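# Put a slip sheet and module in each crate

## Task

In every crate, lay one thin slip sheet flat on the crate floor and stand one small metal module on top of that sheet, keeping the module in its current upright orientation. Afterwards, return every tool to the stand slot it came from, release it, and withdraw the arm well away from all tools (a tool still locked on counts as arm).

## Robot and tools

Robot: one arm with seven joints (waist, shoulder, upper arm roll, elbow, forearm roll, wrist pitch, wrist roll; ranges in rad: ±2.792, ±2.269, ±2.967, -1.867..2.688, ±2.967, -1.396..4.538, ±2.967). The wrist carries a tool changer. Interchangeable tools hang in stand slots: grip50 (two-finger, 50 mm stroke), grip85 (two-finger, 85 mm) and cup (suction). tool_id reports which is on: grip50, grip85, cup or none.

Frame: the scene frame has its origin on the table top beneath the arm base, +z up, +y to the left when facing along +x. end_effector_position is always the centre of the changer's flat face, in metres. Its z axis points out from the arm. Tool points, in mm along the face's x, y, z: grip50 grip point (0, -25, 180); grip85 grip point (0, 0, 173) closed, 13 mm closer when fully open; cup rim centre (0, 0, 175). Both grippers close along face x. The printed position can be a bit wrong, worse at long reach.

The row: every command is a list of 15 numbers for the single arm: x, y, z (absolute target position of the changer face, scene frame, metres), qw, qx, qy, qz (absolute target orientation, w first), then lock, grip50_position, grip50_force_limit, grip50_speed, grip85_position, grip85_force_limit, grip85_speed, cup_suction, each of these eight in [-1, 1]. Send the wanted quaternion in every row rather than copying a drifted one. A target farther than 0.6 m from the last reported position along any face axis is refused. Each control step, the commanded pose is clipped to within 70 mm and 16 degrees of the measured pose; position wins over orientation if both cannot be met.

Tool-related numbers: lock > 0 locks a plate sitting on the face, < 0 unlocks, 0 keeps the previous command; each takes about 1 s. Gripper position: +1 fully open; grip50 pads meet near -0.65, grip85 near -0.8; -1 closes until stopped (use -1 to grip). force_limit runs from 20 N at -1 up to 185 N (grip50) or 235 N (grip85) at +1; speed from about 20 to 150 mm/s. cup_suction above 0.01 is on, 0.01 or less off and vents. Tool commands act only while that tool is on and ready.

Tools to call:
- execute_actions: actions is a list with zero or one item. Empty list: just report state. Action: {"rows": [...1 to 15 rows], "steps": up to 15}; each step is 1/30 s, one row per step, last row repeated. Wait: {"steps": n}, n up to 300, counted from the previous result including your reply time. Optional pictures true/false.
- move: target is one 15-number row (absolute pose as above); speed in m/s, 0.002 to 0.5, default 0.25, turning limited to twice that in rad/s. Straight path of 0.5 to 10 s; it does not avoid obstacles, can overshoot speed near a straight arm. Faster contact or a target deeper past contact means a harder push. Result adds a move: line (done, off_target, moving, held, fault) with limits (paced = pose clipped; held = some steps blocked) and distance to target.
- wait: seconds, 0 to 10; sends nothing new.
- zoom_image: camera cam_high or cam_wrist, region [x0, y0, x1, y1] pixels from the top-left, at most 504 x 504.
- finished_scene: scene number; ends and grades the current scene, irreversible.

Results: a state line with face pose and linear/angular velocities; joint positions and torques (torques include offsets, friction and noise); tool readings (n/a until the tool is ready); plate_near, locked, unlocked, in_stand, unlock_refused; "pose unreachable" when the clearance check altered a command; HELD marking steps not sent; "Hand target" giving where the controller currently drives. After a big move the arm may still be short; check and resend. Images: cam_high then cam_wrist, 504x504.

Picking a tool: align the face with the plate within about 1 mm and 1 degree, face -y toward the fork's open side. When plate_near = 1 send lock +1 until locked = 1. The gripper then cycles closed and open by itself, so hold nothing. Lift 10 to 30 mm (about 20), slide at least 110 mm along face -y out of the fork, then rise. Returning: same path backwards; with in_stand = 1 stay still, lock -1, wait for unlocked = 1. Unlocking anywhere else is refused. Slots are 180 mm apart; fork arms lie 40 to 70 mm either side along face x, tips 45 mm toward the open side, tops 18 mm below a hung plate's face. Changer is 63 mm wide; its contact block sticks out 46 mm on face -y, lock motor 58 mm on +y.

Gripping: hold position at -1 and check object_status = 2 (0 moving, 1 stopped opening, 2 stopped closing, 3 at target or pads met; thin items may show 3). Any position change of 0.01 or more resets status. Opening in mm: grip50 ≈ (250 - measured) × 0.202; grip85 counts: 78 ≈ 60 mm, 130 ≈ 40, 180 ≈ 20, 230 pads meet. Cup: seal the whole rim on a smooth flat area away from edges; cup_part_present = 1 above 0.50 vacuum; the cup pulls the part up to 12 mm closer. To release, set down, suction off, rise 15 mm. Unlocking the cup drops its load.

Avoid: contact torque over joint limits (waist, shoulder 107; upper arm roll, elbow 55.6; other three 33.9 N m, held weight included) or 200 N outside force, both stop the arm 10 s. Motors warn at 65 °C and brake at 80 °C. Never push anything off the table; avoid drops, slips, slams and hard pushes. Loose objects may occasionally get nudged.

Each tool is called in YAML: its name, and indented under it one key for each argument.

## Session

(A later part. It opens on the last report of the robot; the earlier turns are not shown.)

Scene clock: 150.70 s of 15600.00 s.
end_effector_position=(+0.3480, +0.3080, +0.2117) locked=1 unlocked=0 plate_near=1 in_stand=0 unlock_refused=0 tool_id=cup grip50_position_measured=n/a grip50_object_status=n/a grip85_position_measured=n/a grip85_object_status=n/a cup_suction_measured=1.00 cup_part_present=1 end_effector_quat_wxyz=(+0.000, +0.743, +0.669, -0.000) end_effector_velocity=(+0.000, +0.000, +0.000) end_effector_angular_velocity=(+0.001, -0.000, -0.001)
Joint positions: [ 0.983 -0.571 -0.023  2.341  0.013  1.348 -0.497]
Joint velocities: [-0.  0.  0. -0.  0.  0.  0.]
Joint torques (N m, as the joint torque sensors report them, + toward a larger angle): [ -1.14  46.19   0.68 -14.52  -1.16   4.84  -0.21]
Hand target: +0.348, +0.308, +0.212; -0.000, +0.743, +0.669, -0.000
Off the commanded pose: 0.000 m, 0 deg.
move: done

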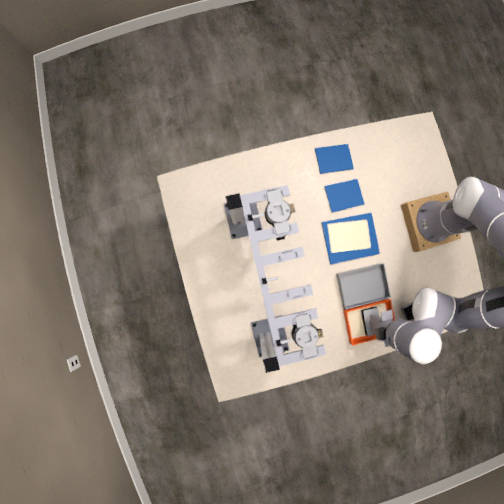

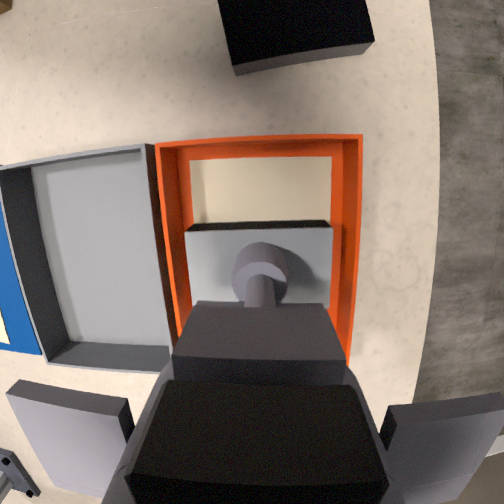

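Contact expected around 0.202.

move:
  target: [0.348,0.310,0.2015,0,0.7431,0.6691,0,0,1,0,0,1,0,0,1]
  speed: 0.005

move:
  target: [0.348,0.310,0.204,0,0.7431,0.6691,0,0,1,0,0,1,0,0,0]
  speed: 0.003

move:
  target: [0.348,0.310,0.26,0,0.7431,0.6691,0,0,1,0,0,1,0,0,0]
  speed: 0.06

move:
  target: [0.42,-0.03,0.36,0,0.7071,0.7071,0,0,1,0,0,1,0,0,0]

Scene clock: 158.50 s of 15600.00 s.
end_effector_position=(+0.3480, +0.3098, +0.2014) locked=1 unlocked=0 plate_near=1 in_stand=0 unlock_refused=0 tool_id=cup grip50_position_measured=n/a grip50_object_status=n/a grip85_position_measured=n/a grip85_object_status=n/a cup_suction_measured=1.00 cup_part_present=1 end_effector_quat_wxyz=(+0.000, +0.743, +0.669, -0.000) end_effector_velocity=(-0.000, -0.000, -0.000) end_effector_angular_velocity=(-0.000, +0.000, -0.001)
Joint positions: [ 0.985 -0.604 -0.022  2.332  0.015  1.372 -0.497]
Joint velocities: [ 0.    -0.    -0.    -0.     0.001 -0.     0.001]
Joint torques (N m, as the joint torque sensors report them, + toward a larger angle): [  0.13  45.25   0.6  -13.84  -0.6    4.33   0.66]
Hand target: +0.348, +0.310, +0.201; -0.000, +0.743, +0.669, -0.000
Off the commanded pose: 0.000 m, 0 deg.
move: done

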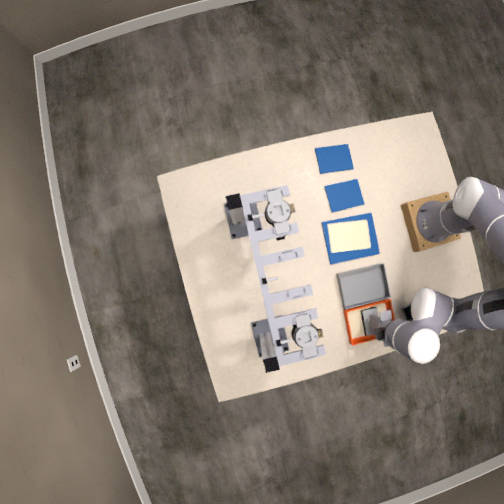

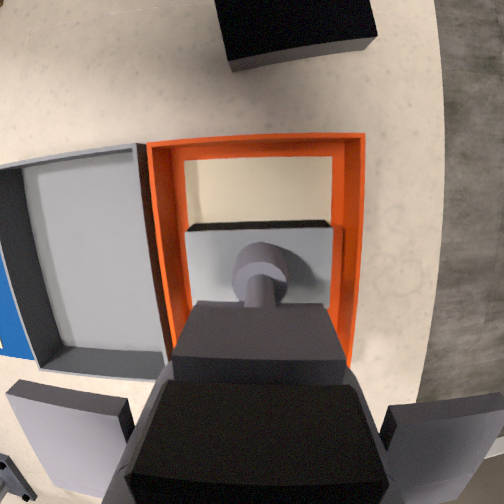

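Scene clock: 159.60 s of 15600.00 s.
end_effector_position=(+0.3483, +0.3103, +0.2045) locked=1 unlocked=0 plate_near=1 in_stand=0 unlock_refused=0 tool_id=cup grip50_position_measured=n/a grip50_object_status=n/a grip85_position_measured=n/a grip85_object_status=n/a cup_suction_measured=0.01 cup_part_present=0 end_effector_quat_wxyz=(-0.000, +0.743, +0.669, +0.001) end_effector_velocity=(-0.000, -0.000, -0.000) end_effector_angular_velocity=(+0.000, +0.000, -0.001)
Joint positions: [ 0.985 -0.596 -0.023  2.333  0.015  1.367 -0.497]
Joint velocities: [ 0.     0.     0.     0.     0.001  0.    -0.   ]
Joint torques (N m, as the joint torque sensors report them, + toward a larger angle): [  1.06  40.87  -0.28 -11.08  -0.88   3.52   0.78]
Hand target: +0.348, +0.310, +0.204; -0.000, +0.743, +0.669, +0.000
Off the commanded pose: 0.001 m, 0 deg.
move: done

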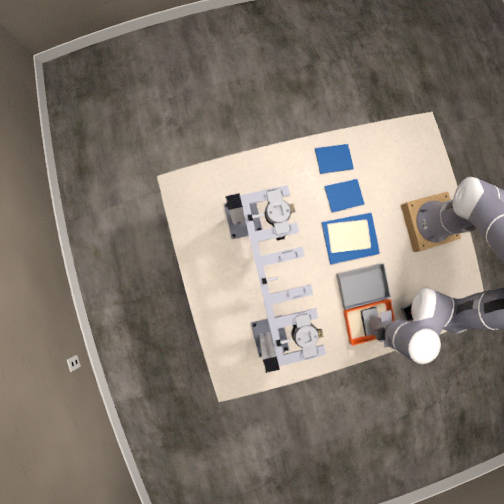

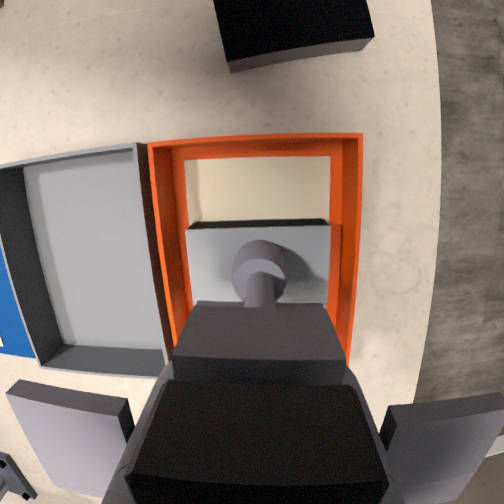

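Scene clock: 160.80 s of 15600.00 s.
end_effector_position=(+0.3480, +0.3099, +0.2602) locked=1 unlocked=0 plate_near=1 in_stand=0 unlock_refused=0 tool_id=cup grip50_position_measured=n/a grip50_object_status=n/a grip85_position_measured=n/a grip85_object_status=n/a cup_suction_measured=0.01 cup_part_present=0 end_effector_quat_wxyz=(-0.000, +0.743, +0.669, +0.000) end_effector_velocity=(-0.000, -0.000, -0.000) end_effector_angular_velocity=(-0.000, +0.001, -0.000)
Joint positions: [ 0.988 -0.424 -0.027  2.352  0.004  1.212 -0.489]
Joint velocities: [-0.    -0.001 -0.     0.     0.001  0.    -0.001]
Joint torques (N m, as the joint torque sensors report them, + toward a larger angle): [  1.07  42.14  -0.6  -16.56  -1.68   3.99   0.85]
Hand target: +0.348, +0.310, +0.260; +0.000, +0.743, +0.669, +0.000
Off the commanded pose: 0.000 m, 0 deg.
move: done

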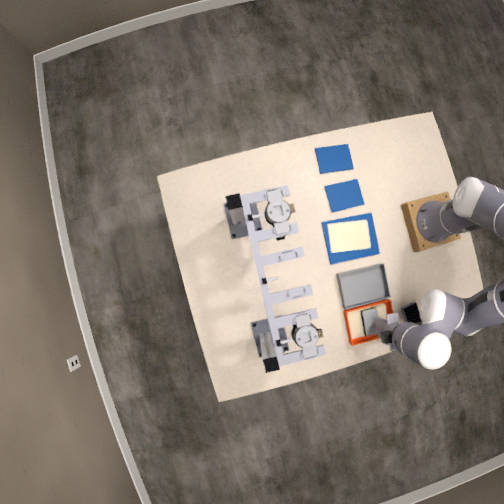

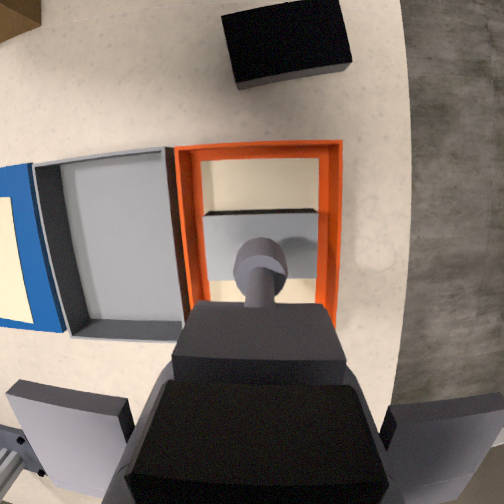

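Scene clock: 162.60 s of 15600.00 s.
end_effector_position=(+0.4210, -0.0310, +0.3600) locked=1 unlocked=0 plate_near=1 in_stand=0 unlock_refused=0 tool_id=cup grip50_position_measured=n/a grip50_object_status=n/a grip85_position_measured=n/a grip85_object_status=n/a cup_suction_measured=0.01 cup_part_present=0 end_effector_quat_wxyz=(+0.001, +0.707, +0.707, -0.000) end_effector_velocity=(-0.000, +0.000, -0.000) end_effector_angular_velocity=(-0.001, +0.001, +0.001)
Joint positions: [ 0.468 -0.013 -0.294  2.483 -0.     0.937 -1.378]
Joint velocities: [ 0.    -0.     0.     0.    -0.001 -0.     0.   ]
Joint torques (N m, as the joint torque sensors report them, + toward a larger angle): [ -0.46  28.03   0.47 -23.79  -2.92   4.21   0.95]
Hand target: +0.421, -0.031, +0.360; +0.001, +0.707, +0.707, -0.000
Off the commanded pose: 0.001 m, 0 deg.
move: done

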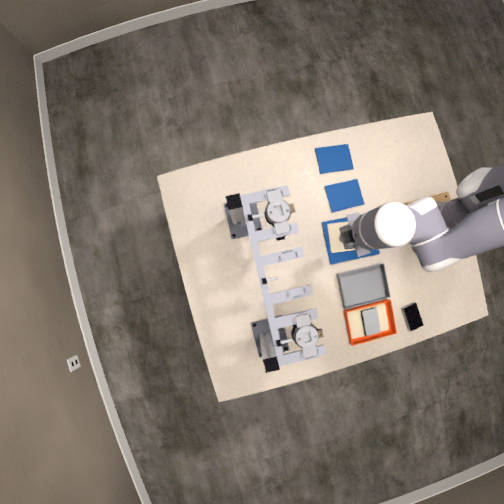

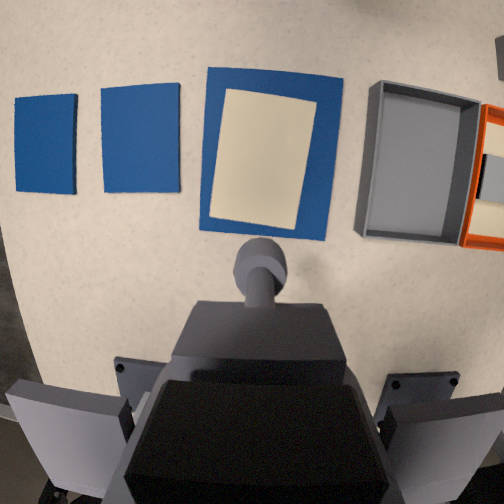

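move:
  target: [0.352,-0.031,0.20,0,0.7314,0.682,0,0,1,0,0,1,0,0,0]
  speed: 0.15

move:
  target: [0.352,-0.031,0.180,0,0.7314,0.682,0,0,1,0,0,1,0,0,1]
  speed: 0.01

move:
  target: [0.36,-0.031,0.24,0,0.7314,0.682,0,0,1,0,0,1,0,0,1]
  speed: 0.05

move:
  target: [0.352,0.1665,0.24,0,0.7071,0.7071,0,0,1,0,0,1,0,0,1]
  speed: 0.12

move:
  target: [0.352,0.1665,0.205,0,0.7071,0.7071,0,0,1,0,0,1,0,0,1]
  speed: 0.03

Scene clock: 170.57 s of 15600.00 s.
end_effector_position=(+0.3526, -0.0308, +0.1993) locked=1 unlocked=0 plate_near=1 in_stand=0 unlock_refused=0 tool_id=cup grip50_position_measured=n/a grip50_object_status=n/a grip85_position_measured=n/a grip85_object_status=n/a cup_suction_measured=0.01 cup_part_present=0 end_effector_quat_wxyz=(-0.000, +0.731, +0.682, +0.000) end_effector_velocity=(+0.000, +0.000, +0.001) end_effector_angular_velocity=(+0.001, -0.002, -0.001)
Joint positions: [ 0.344 -0.563 -0.015  2.556  0.408  1.559 -1.559]
Joint velocities: [ 0.     0.002  0.    -0.     0.    -0.     0.001]
Joint torques (N m, as the joint torque sensors report them, + toward a larger angle): [-1.2  35.22 -0.15 -5.77 -0.53  3.97 -0.11]
Hand target: +0.353, -0.031, +0.199; -0.000, +0.731, +0.682, +0.000
Off the commanded pose: 0.001 m, 0 deg.
move: done

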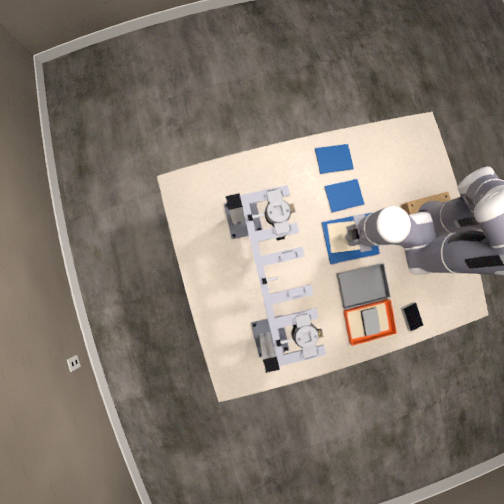

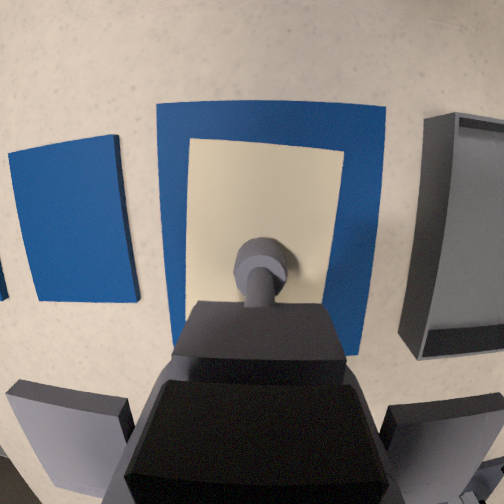

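Scene clock: 172.70 s of 15600.00 s.
end_effector_position=(+0.3520, -0.0311, +0.1799) locked=1 unlocked=0 plate_near=1 in_stand=0 unlock_refused=0 tool_id=cup grip50_position_measured=n/a grip50_object_status=n/a grip85_position_measured=n/a grip85_object_status=n/a cup_suction_measured=1.00 cup_part_present=1 end_effector_quat_wxyz=(+0.000, +0.732, +0.682, -0.000) end_effector_velocity=(+0.000, +0.000, +0.000) end_effector_angular_velocity=(+0.000, -0.000, -0.000)
Joint positions: [ 0.305 -0.645  0.028  2.532  0.415  1.622 -1.571]
Joint velocities: [ 0.  0.  0.  0. -0.  0.  0.]
Joint torques (N m, as the joint torque sensors report them, + toward a larger angle): [-2.49 37.51  0.15 -3.83 -0.03  4.61 -0.3 ]
Hand target: +0.352, -0.031, +0.180; +0.000, +0.731, +0.682, -0.000
Off the commanded pose: 0.000 m, 0 deg.
move: done

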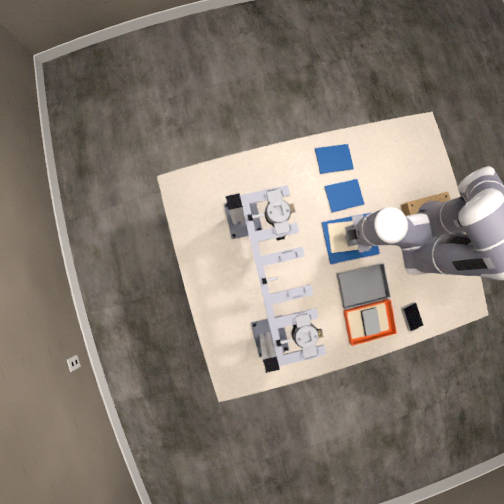

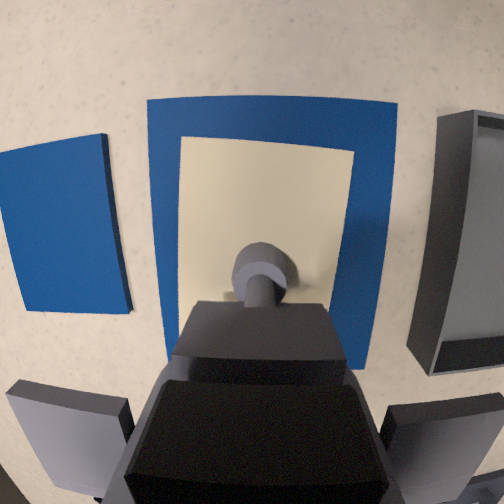

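Scene clock: 174.17 s of 15600.00 s.
end_effector_position=(+0.3599, -0.0309, +0.2402) locked=1 unlocked=0 plate_near=1 in_stand=0 unlock_refused=0 tool_id=cup grip50_position_measured=n/a grip50_object_status=n/a grip85_position_measured=n/a grip85_object_status=n/a cup_suction_measured=1.00 cup_part_present=1 end_effector_quat_wxyz=(-0.000, +0.731, +0.682, +0.000) end_effector_velocity=(-0.000, -0.000, -0.000) end_effector_angular_velocity=(-0.001, +0.001, +0.001)
Joint positions: [ 0.435 -0.385 -0.139  2.6    0.322  1.415 -1.496]
Joint velocities: [ 0.    -0.001  0.     0.    -0.001 -0.     0.   ]
Joint torques (N m, as the joint torque sensors report them, + toward a larger angle): [ 0.27 31.93 -2.19 -8.54 -0.73  4.25  0.89]
Hand target: +0.360, -0.031, +0.240; -0.000, +0.731, +0.682, +0.000
Off the commanded pose: 0.000 m, 0 deg.
move: done

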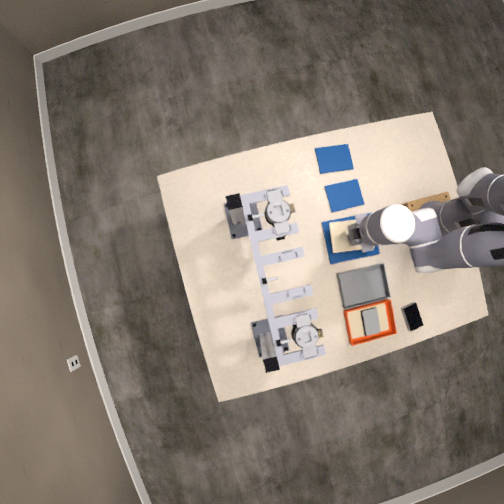

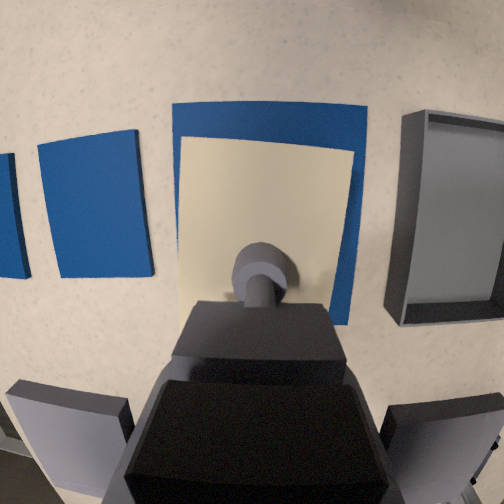

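Scene clock: 176.10 s of 15600.00 s.
end_effector_position=(+0.3511, +0.1674, +0.2402) locked=1 unlocked=0 plate_near=1 in_stand=0 unlock_refused=0 tool_id=cup grip50_position_measured=n/a grip50_object_status=n/a grip85_position_measured=n/a grip85_object_status=n/a cup_suction_measured=1.00 cup_part_present=1 end_effector_quat_wxyz=(-0.001, +0.707, +0.707, +0.000) end_effector_velocity=(+0.000, -0.000, +0.000) end_effector_angular_velocity=(+0.000, -0.001, -0.000)
Joint positions: [ 0.938 -0.408 -0.152  2.534  0.271  1.369 -1.02 ]
Joint velocities: [-0.001 -0.     0.    -0.    -0.     0.    -0.   ]
Joint torques (N m, as the joint torque sensors report them, + toward a larger angle): [ -1.14  34.14  -2.83 -10.07  -0.85   3.92   0.27]
Hand target: +0.351, +0.167, +0.240; -0.001, +0.707, +0.707, +0.000
Off the commanded pose: 0.001 m, 0 deg.
move: done

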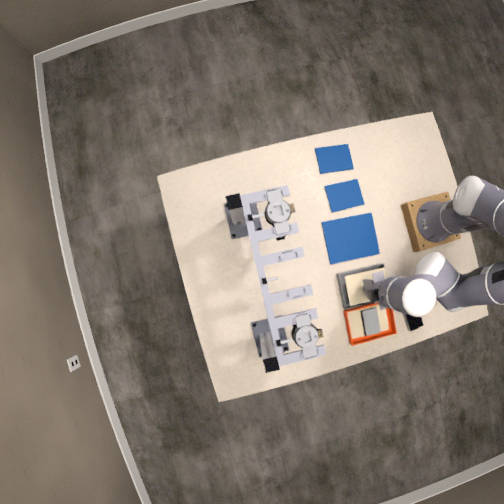

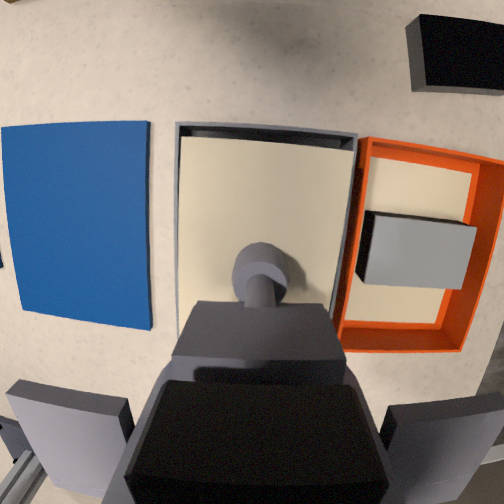

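Scene clock: 177.50 s of 15600.00 s.
end_effector_position=(+0.3520, +0.1665, +0.2049) locked=1 unlocked=0 plate_near=1 in_stand=0 unlock_refused=0 tool_id=cup grip50_position_measured=n/a grip50_object_status=n/a grip85_position_measured=n/a grip85_object_status=n/a cup_suction_measured=1.00 cup_part_present=1 end_effector_quat_wxyz=(+0.000, +0.707, +0.707, -0.000) end_effector_velocity=(+0.000, +0.000, +0.000) end_effector_angular_velocity=(+0.001, -0.001, -0.001)
Joint positions: [ 0.876 -0.549 -0.076  2.492  0.322  1.473 -1.061]
Joint velocities: [-0.     0.001 -0.    -0.     0.001  0.     0.   ]
Joint torques (N m, as the joint torque sensors report them, + toward a larger angle): [-1.89 38.52 -0.52 -8.72 -1.05  4.7  -0.18]
Hand target: +0.352, +0.167, +0.205; +0.000, +0.707, +0.707, +0.000
Off the commanded pose: 0.000 m, 0 deg.
move: done

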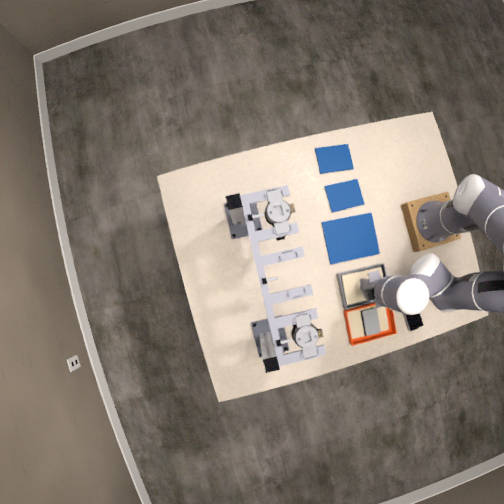

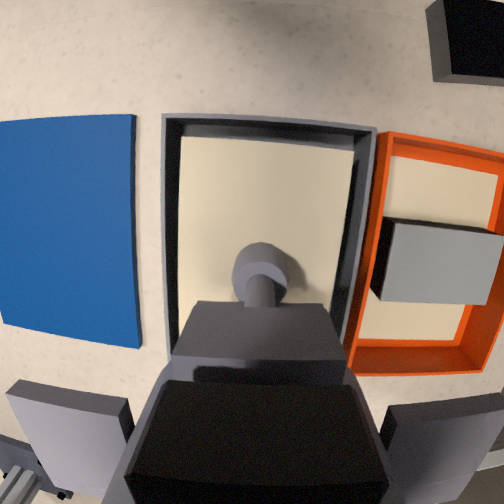

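move:
  target: [0.350,0.1685,0.202,0,0.7009,0.7133,0,0,1,0,0,1,0,0,1]
  speed: 0.02

move:
  target: [0.350,0.1685,0.170,0,0.7009,0.7133,0,0,1,0,0,1,0,0,1]
  speed: 0.01

move:
  target: [0.350,0.1685,0.172,0,0.7009,0.7133,0,0,1,0,0,1,0,0,0]
  speed: 0.003

move:
  target: [0.350,0.1685,0.25,0,0.7009,0.7133,0,0,1,0,0,1,0,0,0]
  speed: 0.06

move:
  target: [0.172,0.346,0.235,0,0.7071,0.7071,0,0,1,0,0,1,0,0,0]
  speed: 0.15

move:
  target: [0.172,0.346,0.203,0,0.7071,0.7071,0,0,1,0,0,1,0,0,1]
  speed: 0.015

Scene clock: 184.67 s of 15600.00 s.
end_effector_position=(+0.3500, +0.1685, +0.2020) locked=1 unlocked=0 plate_near=1 in_stand=0 unlock_refused=0 tool_id=cup grip50_position_measured=n/a grip50_object_status=n/a grip85_position_measured=n/a grip85_object_status=n/a cup_suction_measured=1.00 cup_part_present=1 end_effector_quat_wxyz=(+0.000, +0.701, +0.713, -0.000) end_effector_velocity=(+0.000, +0.000, -0.000) end_effector_angular_velocity=(+0.000, -0.000, +0.001)
Joint positions: [ 0.875 -0.56  -0.067  2.492  0.32   1.484 -1.07 ]
Joint velocities: [ 0. -0.  0.  0. -0.  0. -0.]
Joint torques (N m, as the joint torque sensors report them, + toward a larger angle): [-2.29 37.47 -0.35 -7.91 -0.88  4.61 -0.35]
Hand target: +0.350, +0.169, +0.202; -0.000, +0.701, +0.713, +0.000
Off the commanded pose: 0.000 m, 0 deg.
move: done

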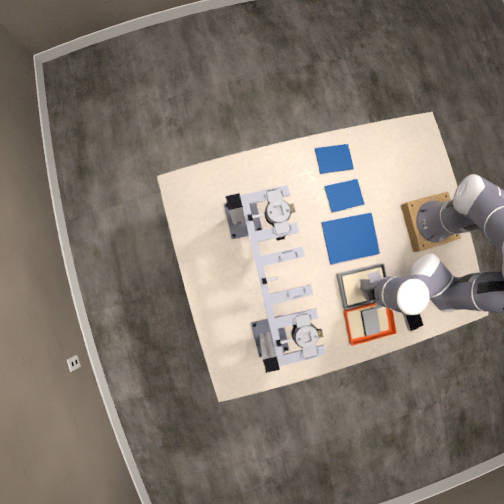

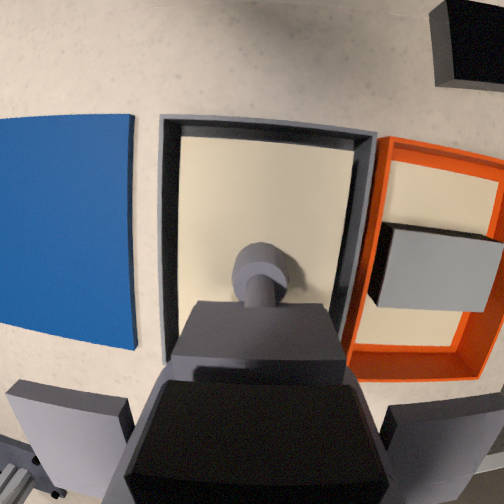

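Scene clock: 188.10 s of 15600.00 s.
end_effector_position=(+0.3500, +0.1684, +0.1699) locked=1 unlocked=0 plate_near=1 in_stand=0 unlock_refused=0 tool_id=cup grip50_position_measured=n/a grip50_object_status=n/a grip85_position_measured=n/a grip85_object_status=n/a cup_suction_measured=1.00 cup_part_present=1 end_effector_quat_wxyz=(+0.000, +0.701, +0.713, -0.000) end_effector_velocity=(+0.000, +0.000, +0.000) end_effector_angular_velocity=(+0.000, -0.000, -0.001)
Joint positions: [ 0.825 -0.683 -0.012  2.455  0.33   1.575 -1.084]
Joint velocities: [ 0. -0. -0. -0.  0.  0.  0.]
Joint torques (N m, as the joint torque sensors report them, + toward a larger angle): [-1.38 40.24 -0.36 -5.71 -0.11  4.69 -0.03]
Hand target: +0.350, +0.169, +0.170; +0.000, +0.701, +0.713, +0.000
Off the commanded pose: 0.000 m, 0 deg.
move: done

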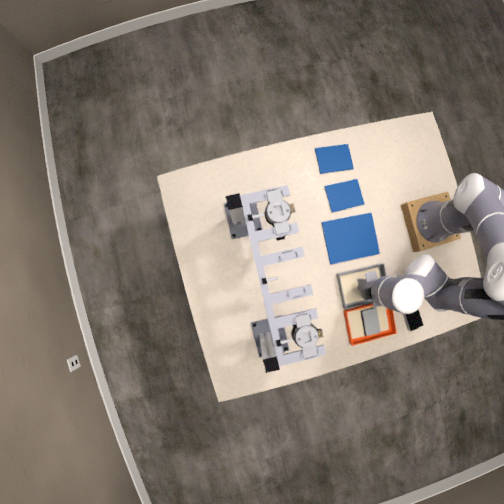

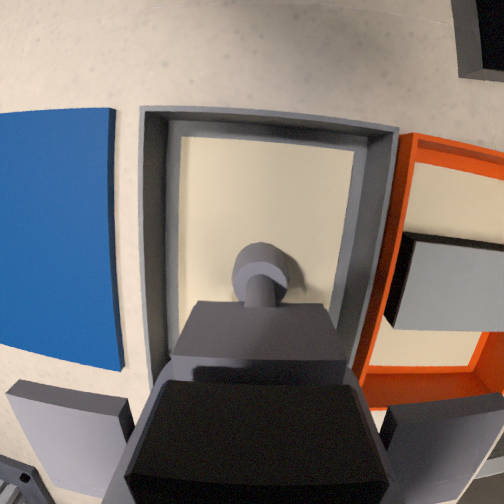

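Scene clock: 189.00 s of 15600.00 s.
end_effector_position=(+0.3503, +0.1687, +0.1723) locked=1 unlocked=0 plate_near=1 in_stand=0 unlock_refused=0 tool_id=cup grip50_position_measured=n/a grip50_object_status=n/a grip85_position_measured=n/a grip85_object_status=n/a cup_suction_measured=0.01 cup_part_present=0 end_effector_quat_wxyz=(+0.000, +0.701, +0.713, +0.001) end_effector_velocity=(+0.000, +0.000, -0.000) end_effector_angular_velocity=(-0.000, +0.000, +0.001)
Joint positions: [ 0.828 -0.674 -0.014  2.457  0.33   1.57  -1.084]
Joint velocities: [-0.    -0.    -0.    -0.    -0.001 -0.     0.   ]
Joint torques (N m, as the joint torque sensors report them, + toward a larger angle): [-0.14 35.16 -1.09 -4.25 -0.16  3.28  0.38]
Hand target: +0.350, +0.168, +0.172; -0.000, +0.701, +0.713, +0.000
Off the commanded pose: 0.000 m, 0 deg.
move: done

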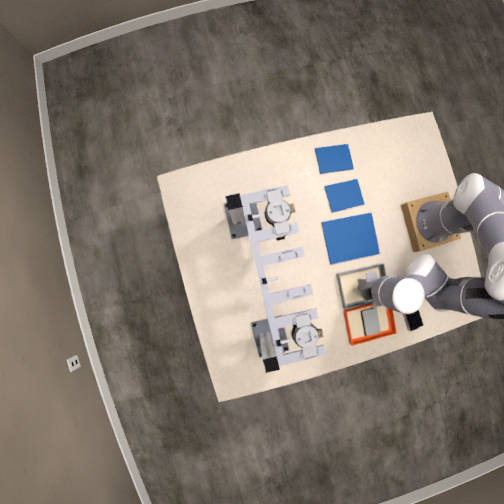

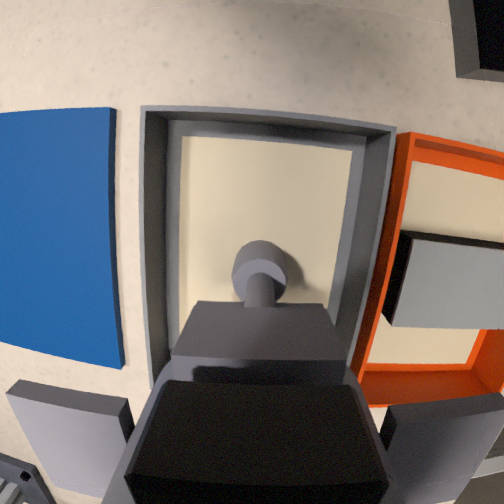

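Scene clock: 190.57 s of 15600.00 s.
end_effector_position=(+0.3498, +0.1684, +0.2502) locked=1 unlocked=0 plate_near=1 in_stand=0 unlock_refused=0 tool_id=cup grip50_position_measured=n/a grip50_object_status=n/a grip85_position_measured=n/a grip85_object_status=n/a cup_suction_measured=0.01 cup_part_present=0 end_effector_quat_wxyz=(-0.000, +0.701, +0.713, +0.000) end_effector_velocity=(-0.000, -0.000, -0.000) end_effector_angular_velocity=(-0.001, +0.000, -0.002)
Joint positions: [ 0.951 -0.366 -0.169  2.55   0.234  1.343 -1.005]
Joint velocities: [-0.    -0.001 -0.    -0.     0.001  0.     0.001]
Joint torques (N m, as the joint torque sensors report them, + toward a larger angle): [ -0.27  34.14  -2.86 -11.38  -1.2    4.24   1.13]
Hand target: +0.350, +0.168, +0.250; -0.000, +0.701, +0.713, -0.000
Off the commanded pose: 0.000 m, 0 deg.
move: done

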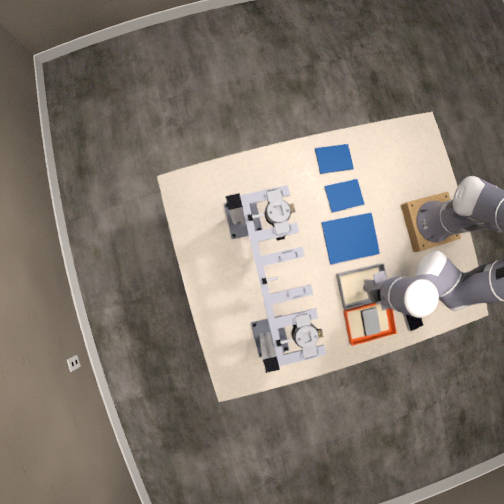

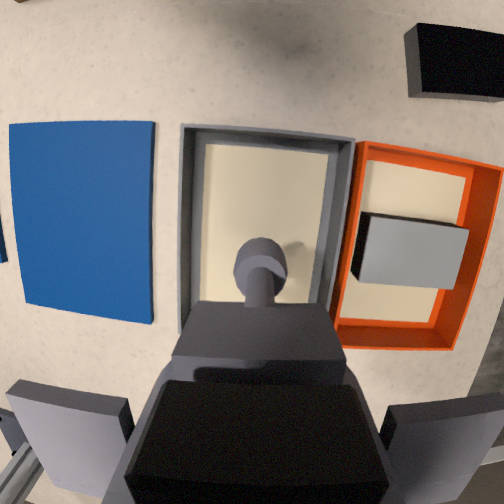

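Scene clock: 192.57 s of 15600.00 s.
end_effector_position=(+0.1705, +0.3462, +0.2350) locked=1 unlocked=0 plate_near=1 in_stand=0 unlock_refused=0 tool_id=cup grip50_position_measured=n/a grip50_object_status=n/a grip85_position_measured=n/a grip85_object_status=n/a cup_suction_measured=0.01 cup_part_present=0 end_effector_quat_wxyz=(-0.001, +0.707, +0.707, -0.000) end_effector_velocity=(+0.001, -0.000, +0.000) end_effector_angular_velocity=(+0.000, +0.000, -0.002)
Joint positions: [ 1.589 -0.434 -0.129  2.536  0.256  1.393 -0.334]
Joint velocities: [-0.001  0.    -0.     0.     0.     0.     0.   ]
Joint torques (N m, as the joint torque sensors report them, + toward a larger angle): [-0.67 35.27 -1.74 -9.96 -0.54  4.1  -0.06]
Hand target: +0.171, +0.346, +0.235; -0.001, +0.707, +0.707, -0.001
Off the commanded pose: 0.002 m, 0 deg.
move: done

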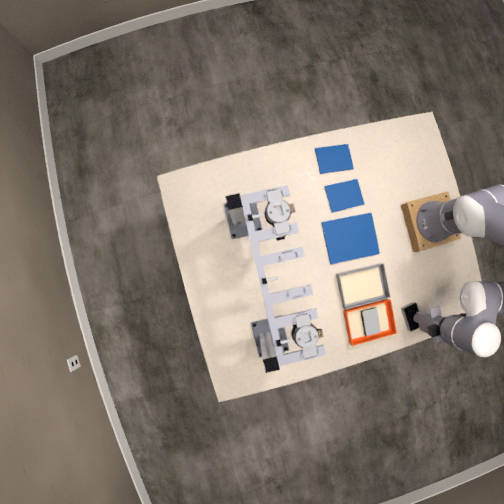

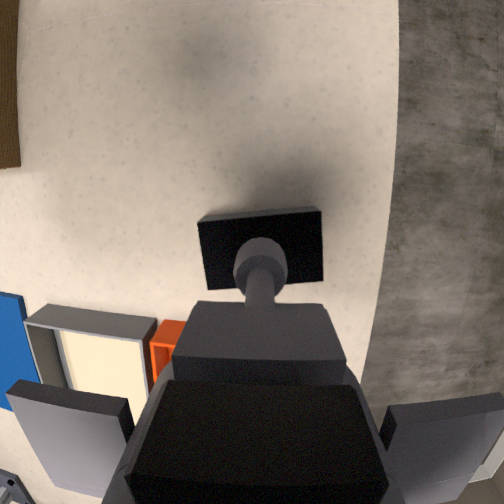

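Scene clock: 194.93 s of 15600.00 s.
end_effector_position=(+0.1720, +0.3459, +0.2028) locked=1 unlocked=0 plate_near=1 in_stand=0 unlock_refused=0 tool_id=cup grip50_position_measured=n/a grip50_object_status=n/a grip85_position_measured=n/a grip85_object_status=n/a cup_suction_measured=1.00 cup_part_present=1 end_effector_quat_wxyz=(+0.000, +0.707, +0.707, -0.000) end_effector_velocity=(+0.000, -0.000, +0.000) end_effector_angular_velocity=(+0.000, -0.000, -0.000)
Joint positions: [ 1.534 -0.562 -0.066  2.501  0.288  1.489 -0.362]
Joint velocities: [-0.     0.     0.     0.     0.001  0.    -0.   ]
Joint torques (N m, as the joint torque sensors report them, + toward a larger angle): [-1.34 39.44 -0.31 -8.55 -0.65  4.69 -0.04]
Hand target: +0.172, +0.346, +0.203; +0.000, +0.707, +0.707, +0.000
Off the commanded pose: 0.000 m, 0 deg.
move: done

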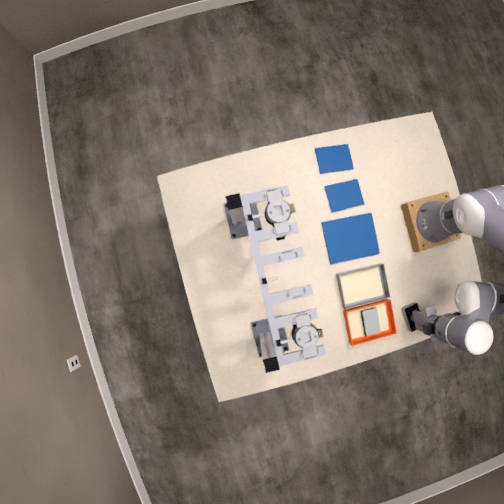

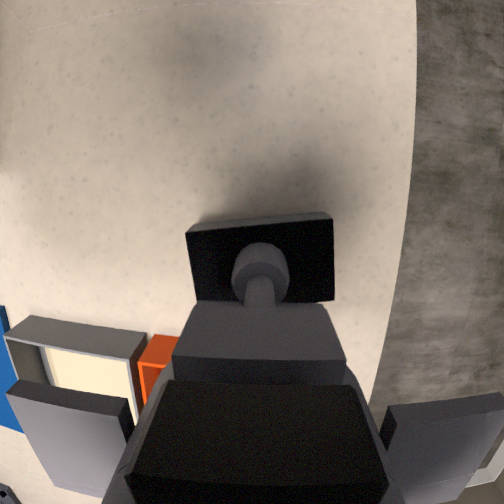

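move:
  target: [0.172,0.346,0.255,0,0.7071,0.7071,0,0,1,0,0,1,0,0,1]
  speed: 0.05

move:
  target: [0.345,0.166,0.255,0,0.7604,0.6494,0,0,1,0,0,1,0,0,1]
  speed: 0.1

move:
  target: [0.345,0.166,0.212,0,0.7604,0.6494,0,0,1,0,0,1,0,0,1]
  speed: 0.025

Scene clock: 198.90 s of 15600.00 s.
end_effector_position=(+0.1719, +0.3459, +0.2551) locked=1 unlocked=0 plate_near=1 in_stand=0 unlock_refused=0 tool_id=cup grip50_position_measured=n/a grip50_object_status=n/a grip85_position_measured=n/a grip85_object_status=n/a cup_suction_measured=1.00 cup_part_present=1 end_effector_quat_wxyz=(-0.000, +0.707, +0.707, -0.000) end_effector_velocity=(+0.000, -0.000, -0.000) end_effector_angular_velocity=(-0.001, +0.000, +0.000)
Joint positions: [ 1.62  -0.351 -0.177  2.558  0.208  1.331 -0.302]
Joint velocities: [ 0.    -0.001 -0.     0.     0.001 -0.    -0.001]
Joint torques (N m, as the joint torque sensors report them, + toward a larger angle): [  0.57  33.11  -2.89 -11.85  -0.97   4.39   0.59]
Hand target: +0.172, +0.346, +0.255; -0.000, +0.707, +0.707, -0.000
Off the commanded pose: 0.000 m, 0 deg.
move: done

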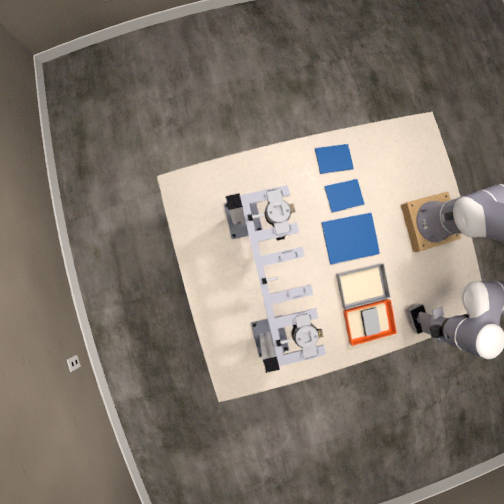

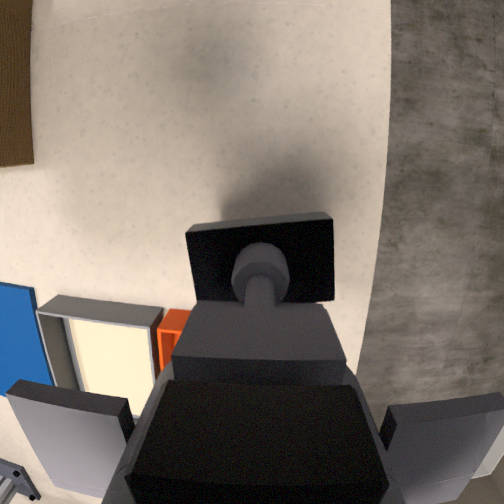

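Scene clock: 201.70 s of 15600.00 s.
end_effector_position=(+0.3463, +0.1658, +0.2549) locked=1 unlocked=0 plate_near=1 in_stand=0 unlock_refused=0 tool_id=cup grip50_position_measured=n/a grip50_object_status=n/a grip85_position_measured=n/a grip85_object_status=n/a cup_suction_measured=1.00 cup_part_present=1 end_effector_quat_wxyz=(+0.001, +0.761, +0.649, +0.000) end_effector_velocity=(-0.000, +0.000, -0.000) end_effector_angular_velocity=(-0.000, +0.000, -0.001)
Joint positions: [ 1.026 -0.346 -0.234  2.561  0.285  1.327 -0.866]
Joint velocities: [ 0.     0.     0.     0.     0.    -0.     0.001]
Joint torques (N m, as the joint torque sensors report them, + toward a larger angle): [  0.8   32.06  -1.11 -13.27  -1.5    4.49   0.29]
Hand target: +0.346, +0.166, +0.255; +0.001, +0.760, +0.649, +0.001
Off the commanded pose: 0.001 m, 0 deg.
move: done

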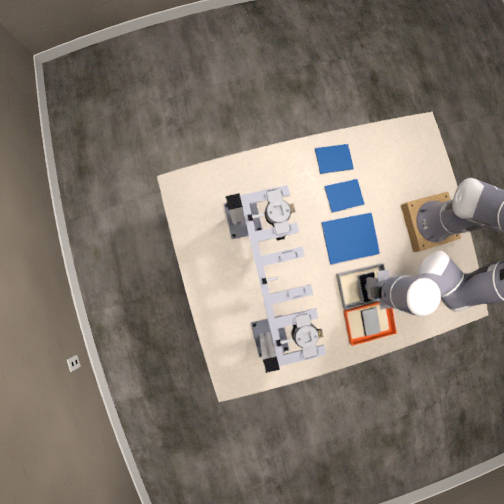

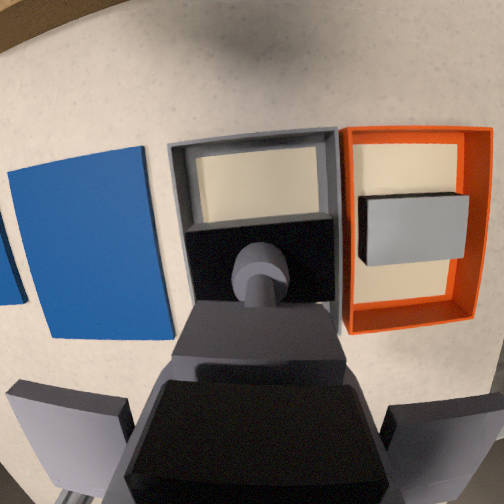

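Scene clock: 203.63 s of 15600.00 s.
end_effector_position=(+0.3450, +0.1660, +0.2118) locked=1 unlocked=0 plate_near=1 in_stand=0 unlock_refused=0 tool_id=cup grip50_position_measured=n/a grip50_object_status=n/a grip85_position_measured=n/a grip85_object_status=n/a cup_suction_measured=1.00 cup_part_present=1 end_effector_quat_wxyz=(+0.000, +0.761, +0.649, -0.000) end_effector_velocity=(+0.000, +0.000, +0.000) end_effector_angular_velocity=(+0.000, -0.000, +0.000)
Joint positions: [ 0.932 -0.521 -0.108  2.503  0.383  1.45  -0.938]
Joint velocities: [-0.     0.001  0.     0.    -0.    -0.     0.   ]
Joint torques (N m, as the joint torque sensors report them, + toward a larger angle): [-2.45 38.27 -0.69 -9.05 -0.51  4.76 -0.17]
Hand target: +0.345, +0.166, +0.212; +0.000, +0.760, +0.649, +0.000
Off the commanded pose: 0.000 m, 0 deg.
move: done

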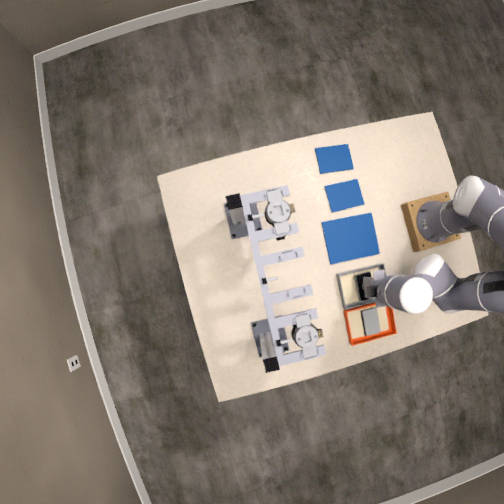

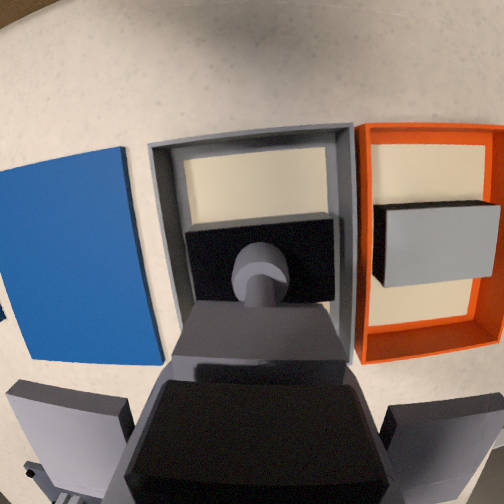

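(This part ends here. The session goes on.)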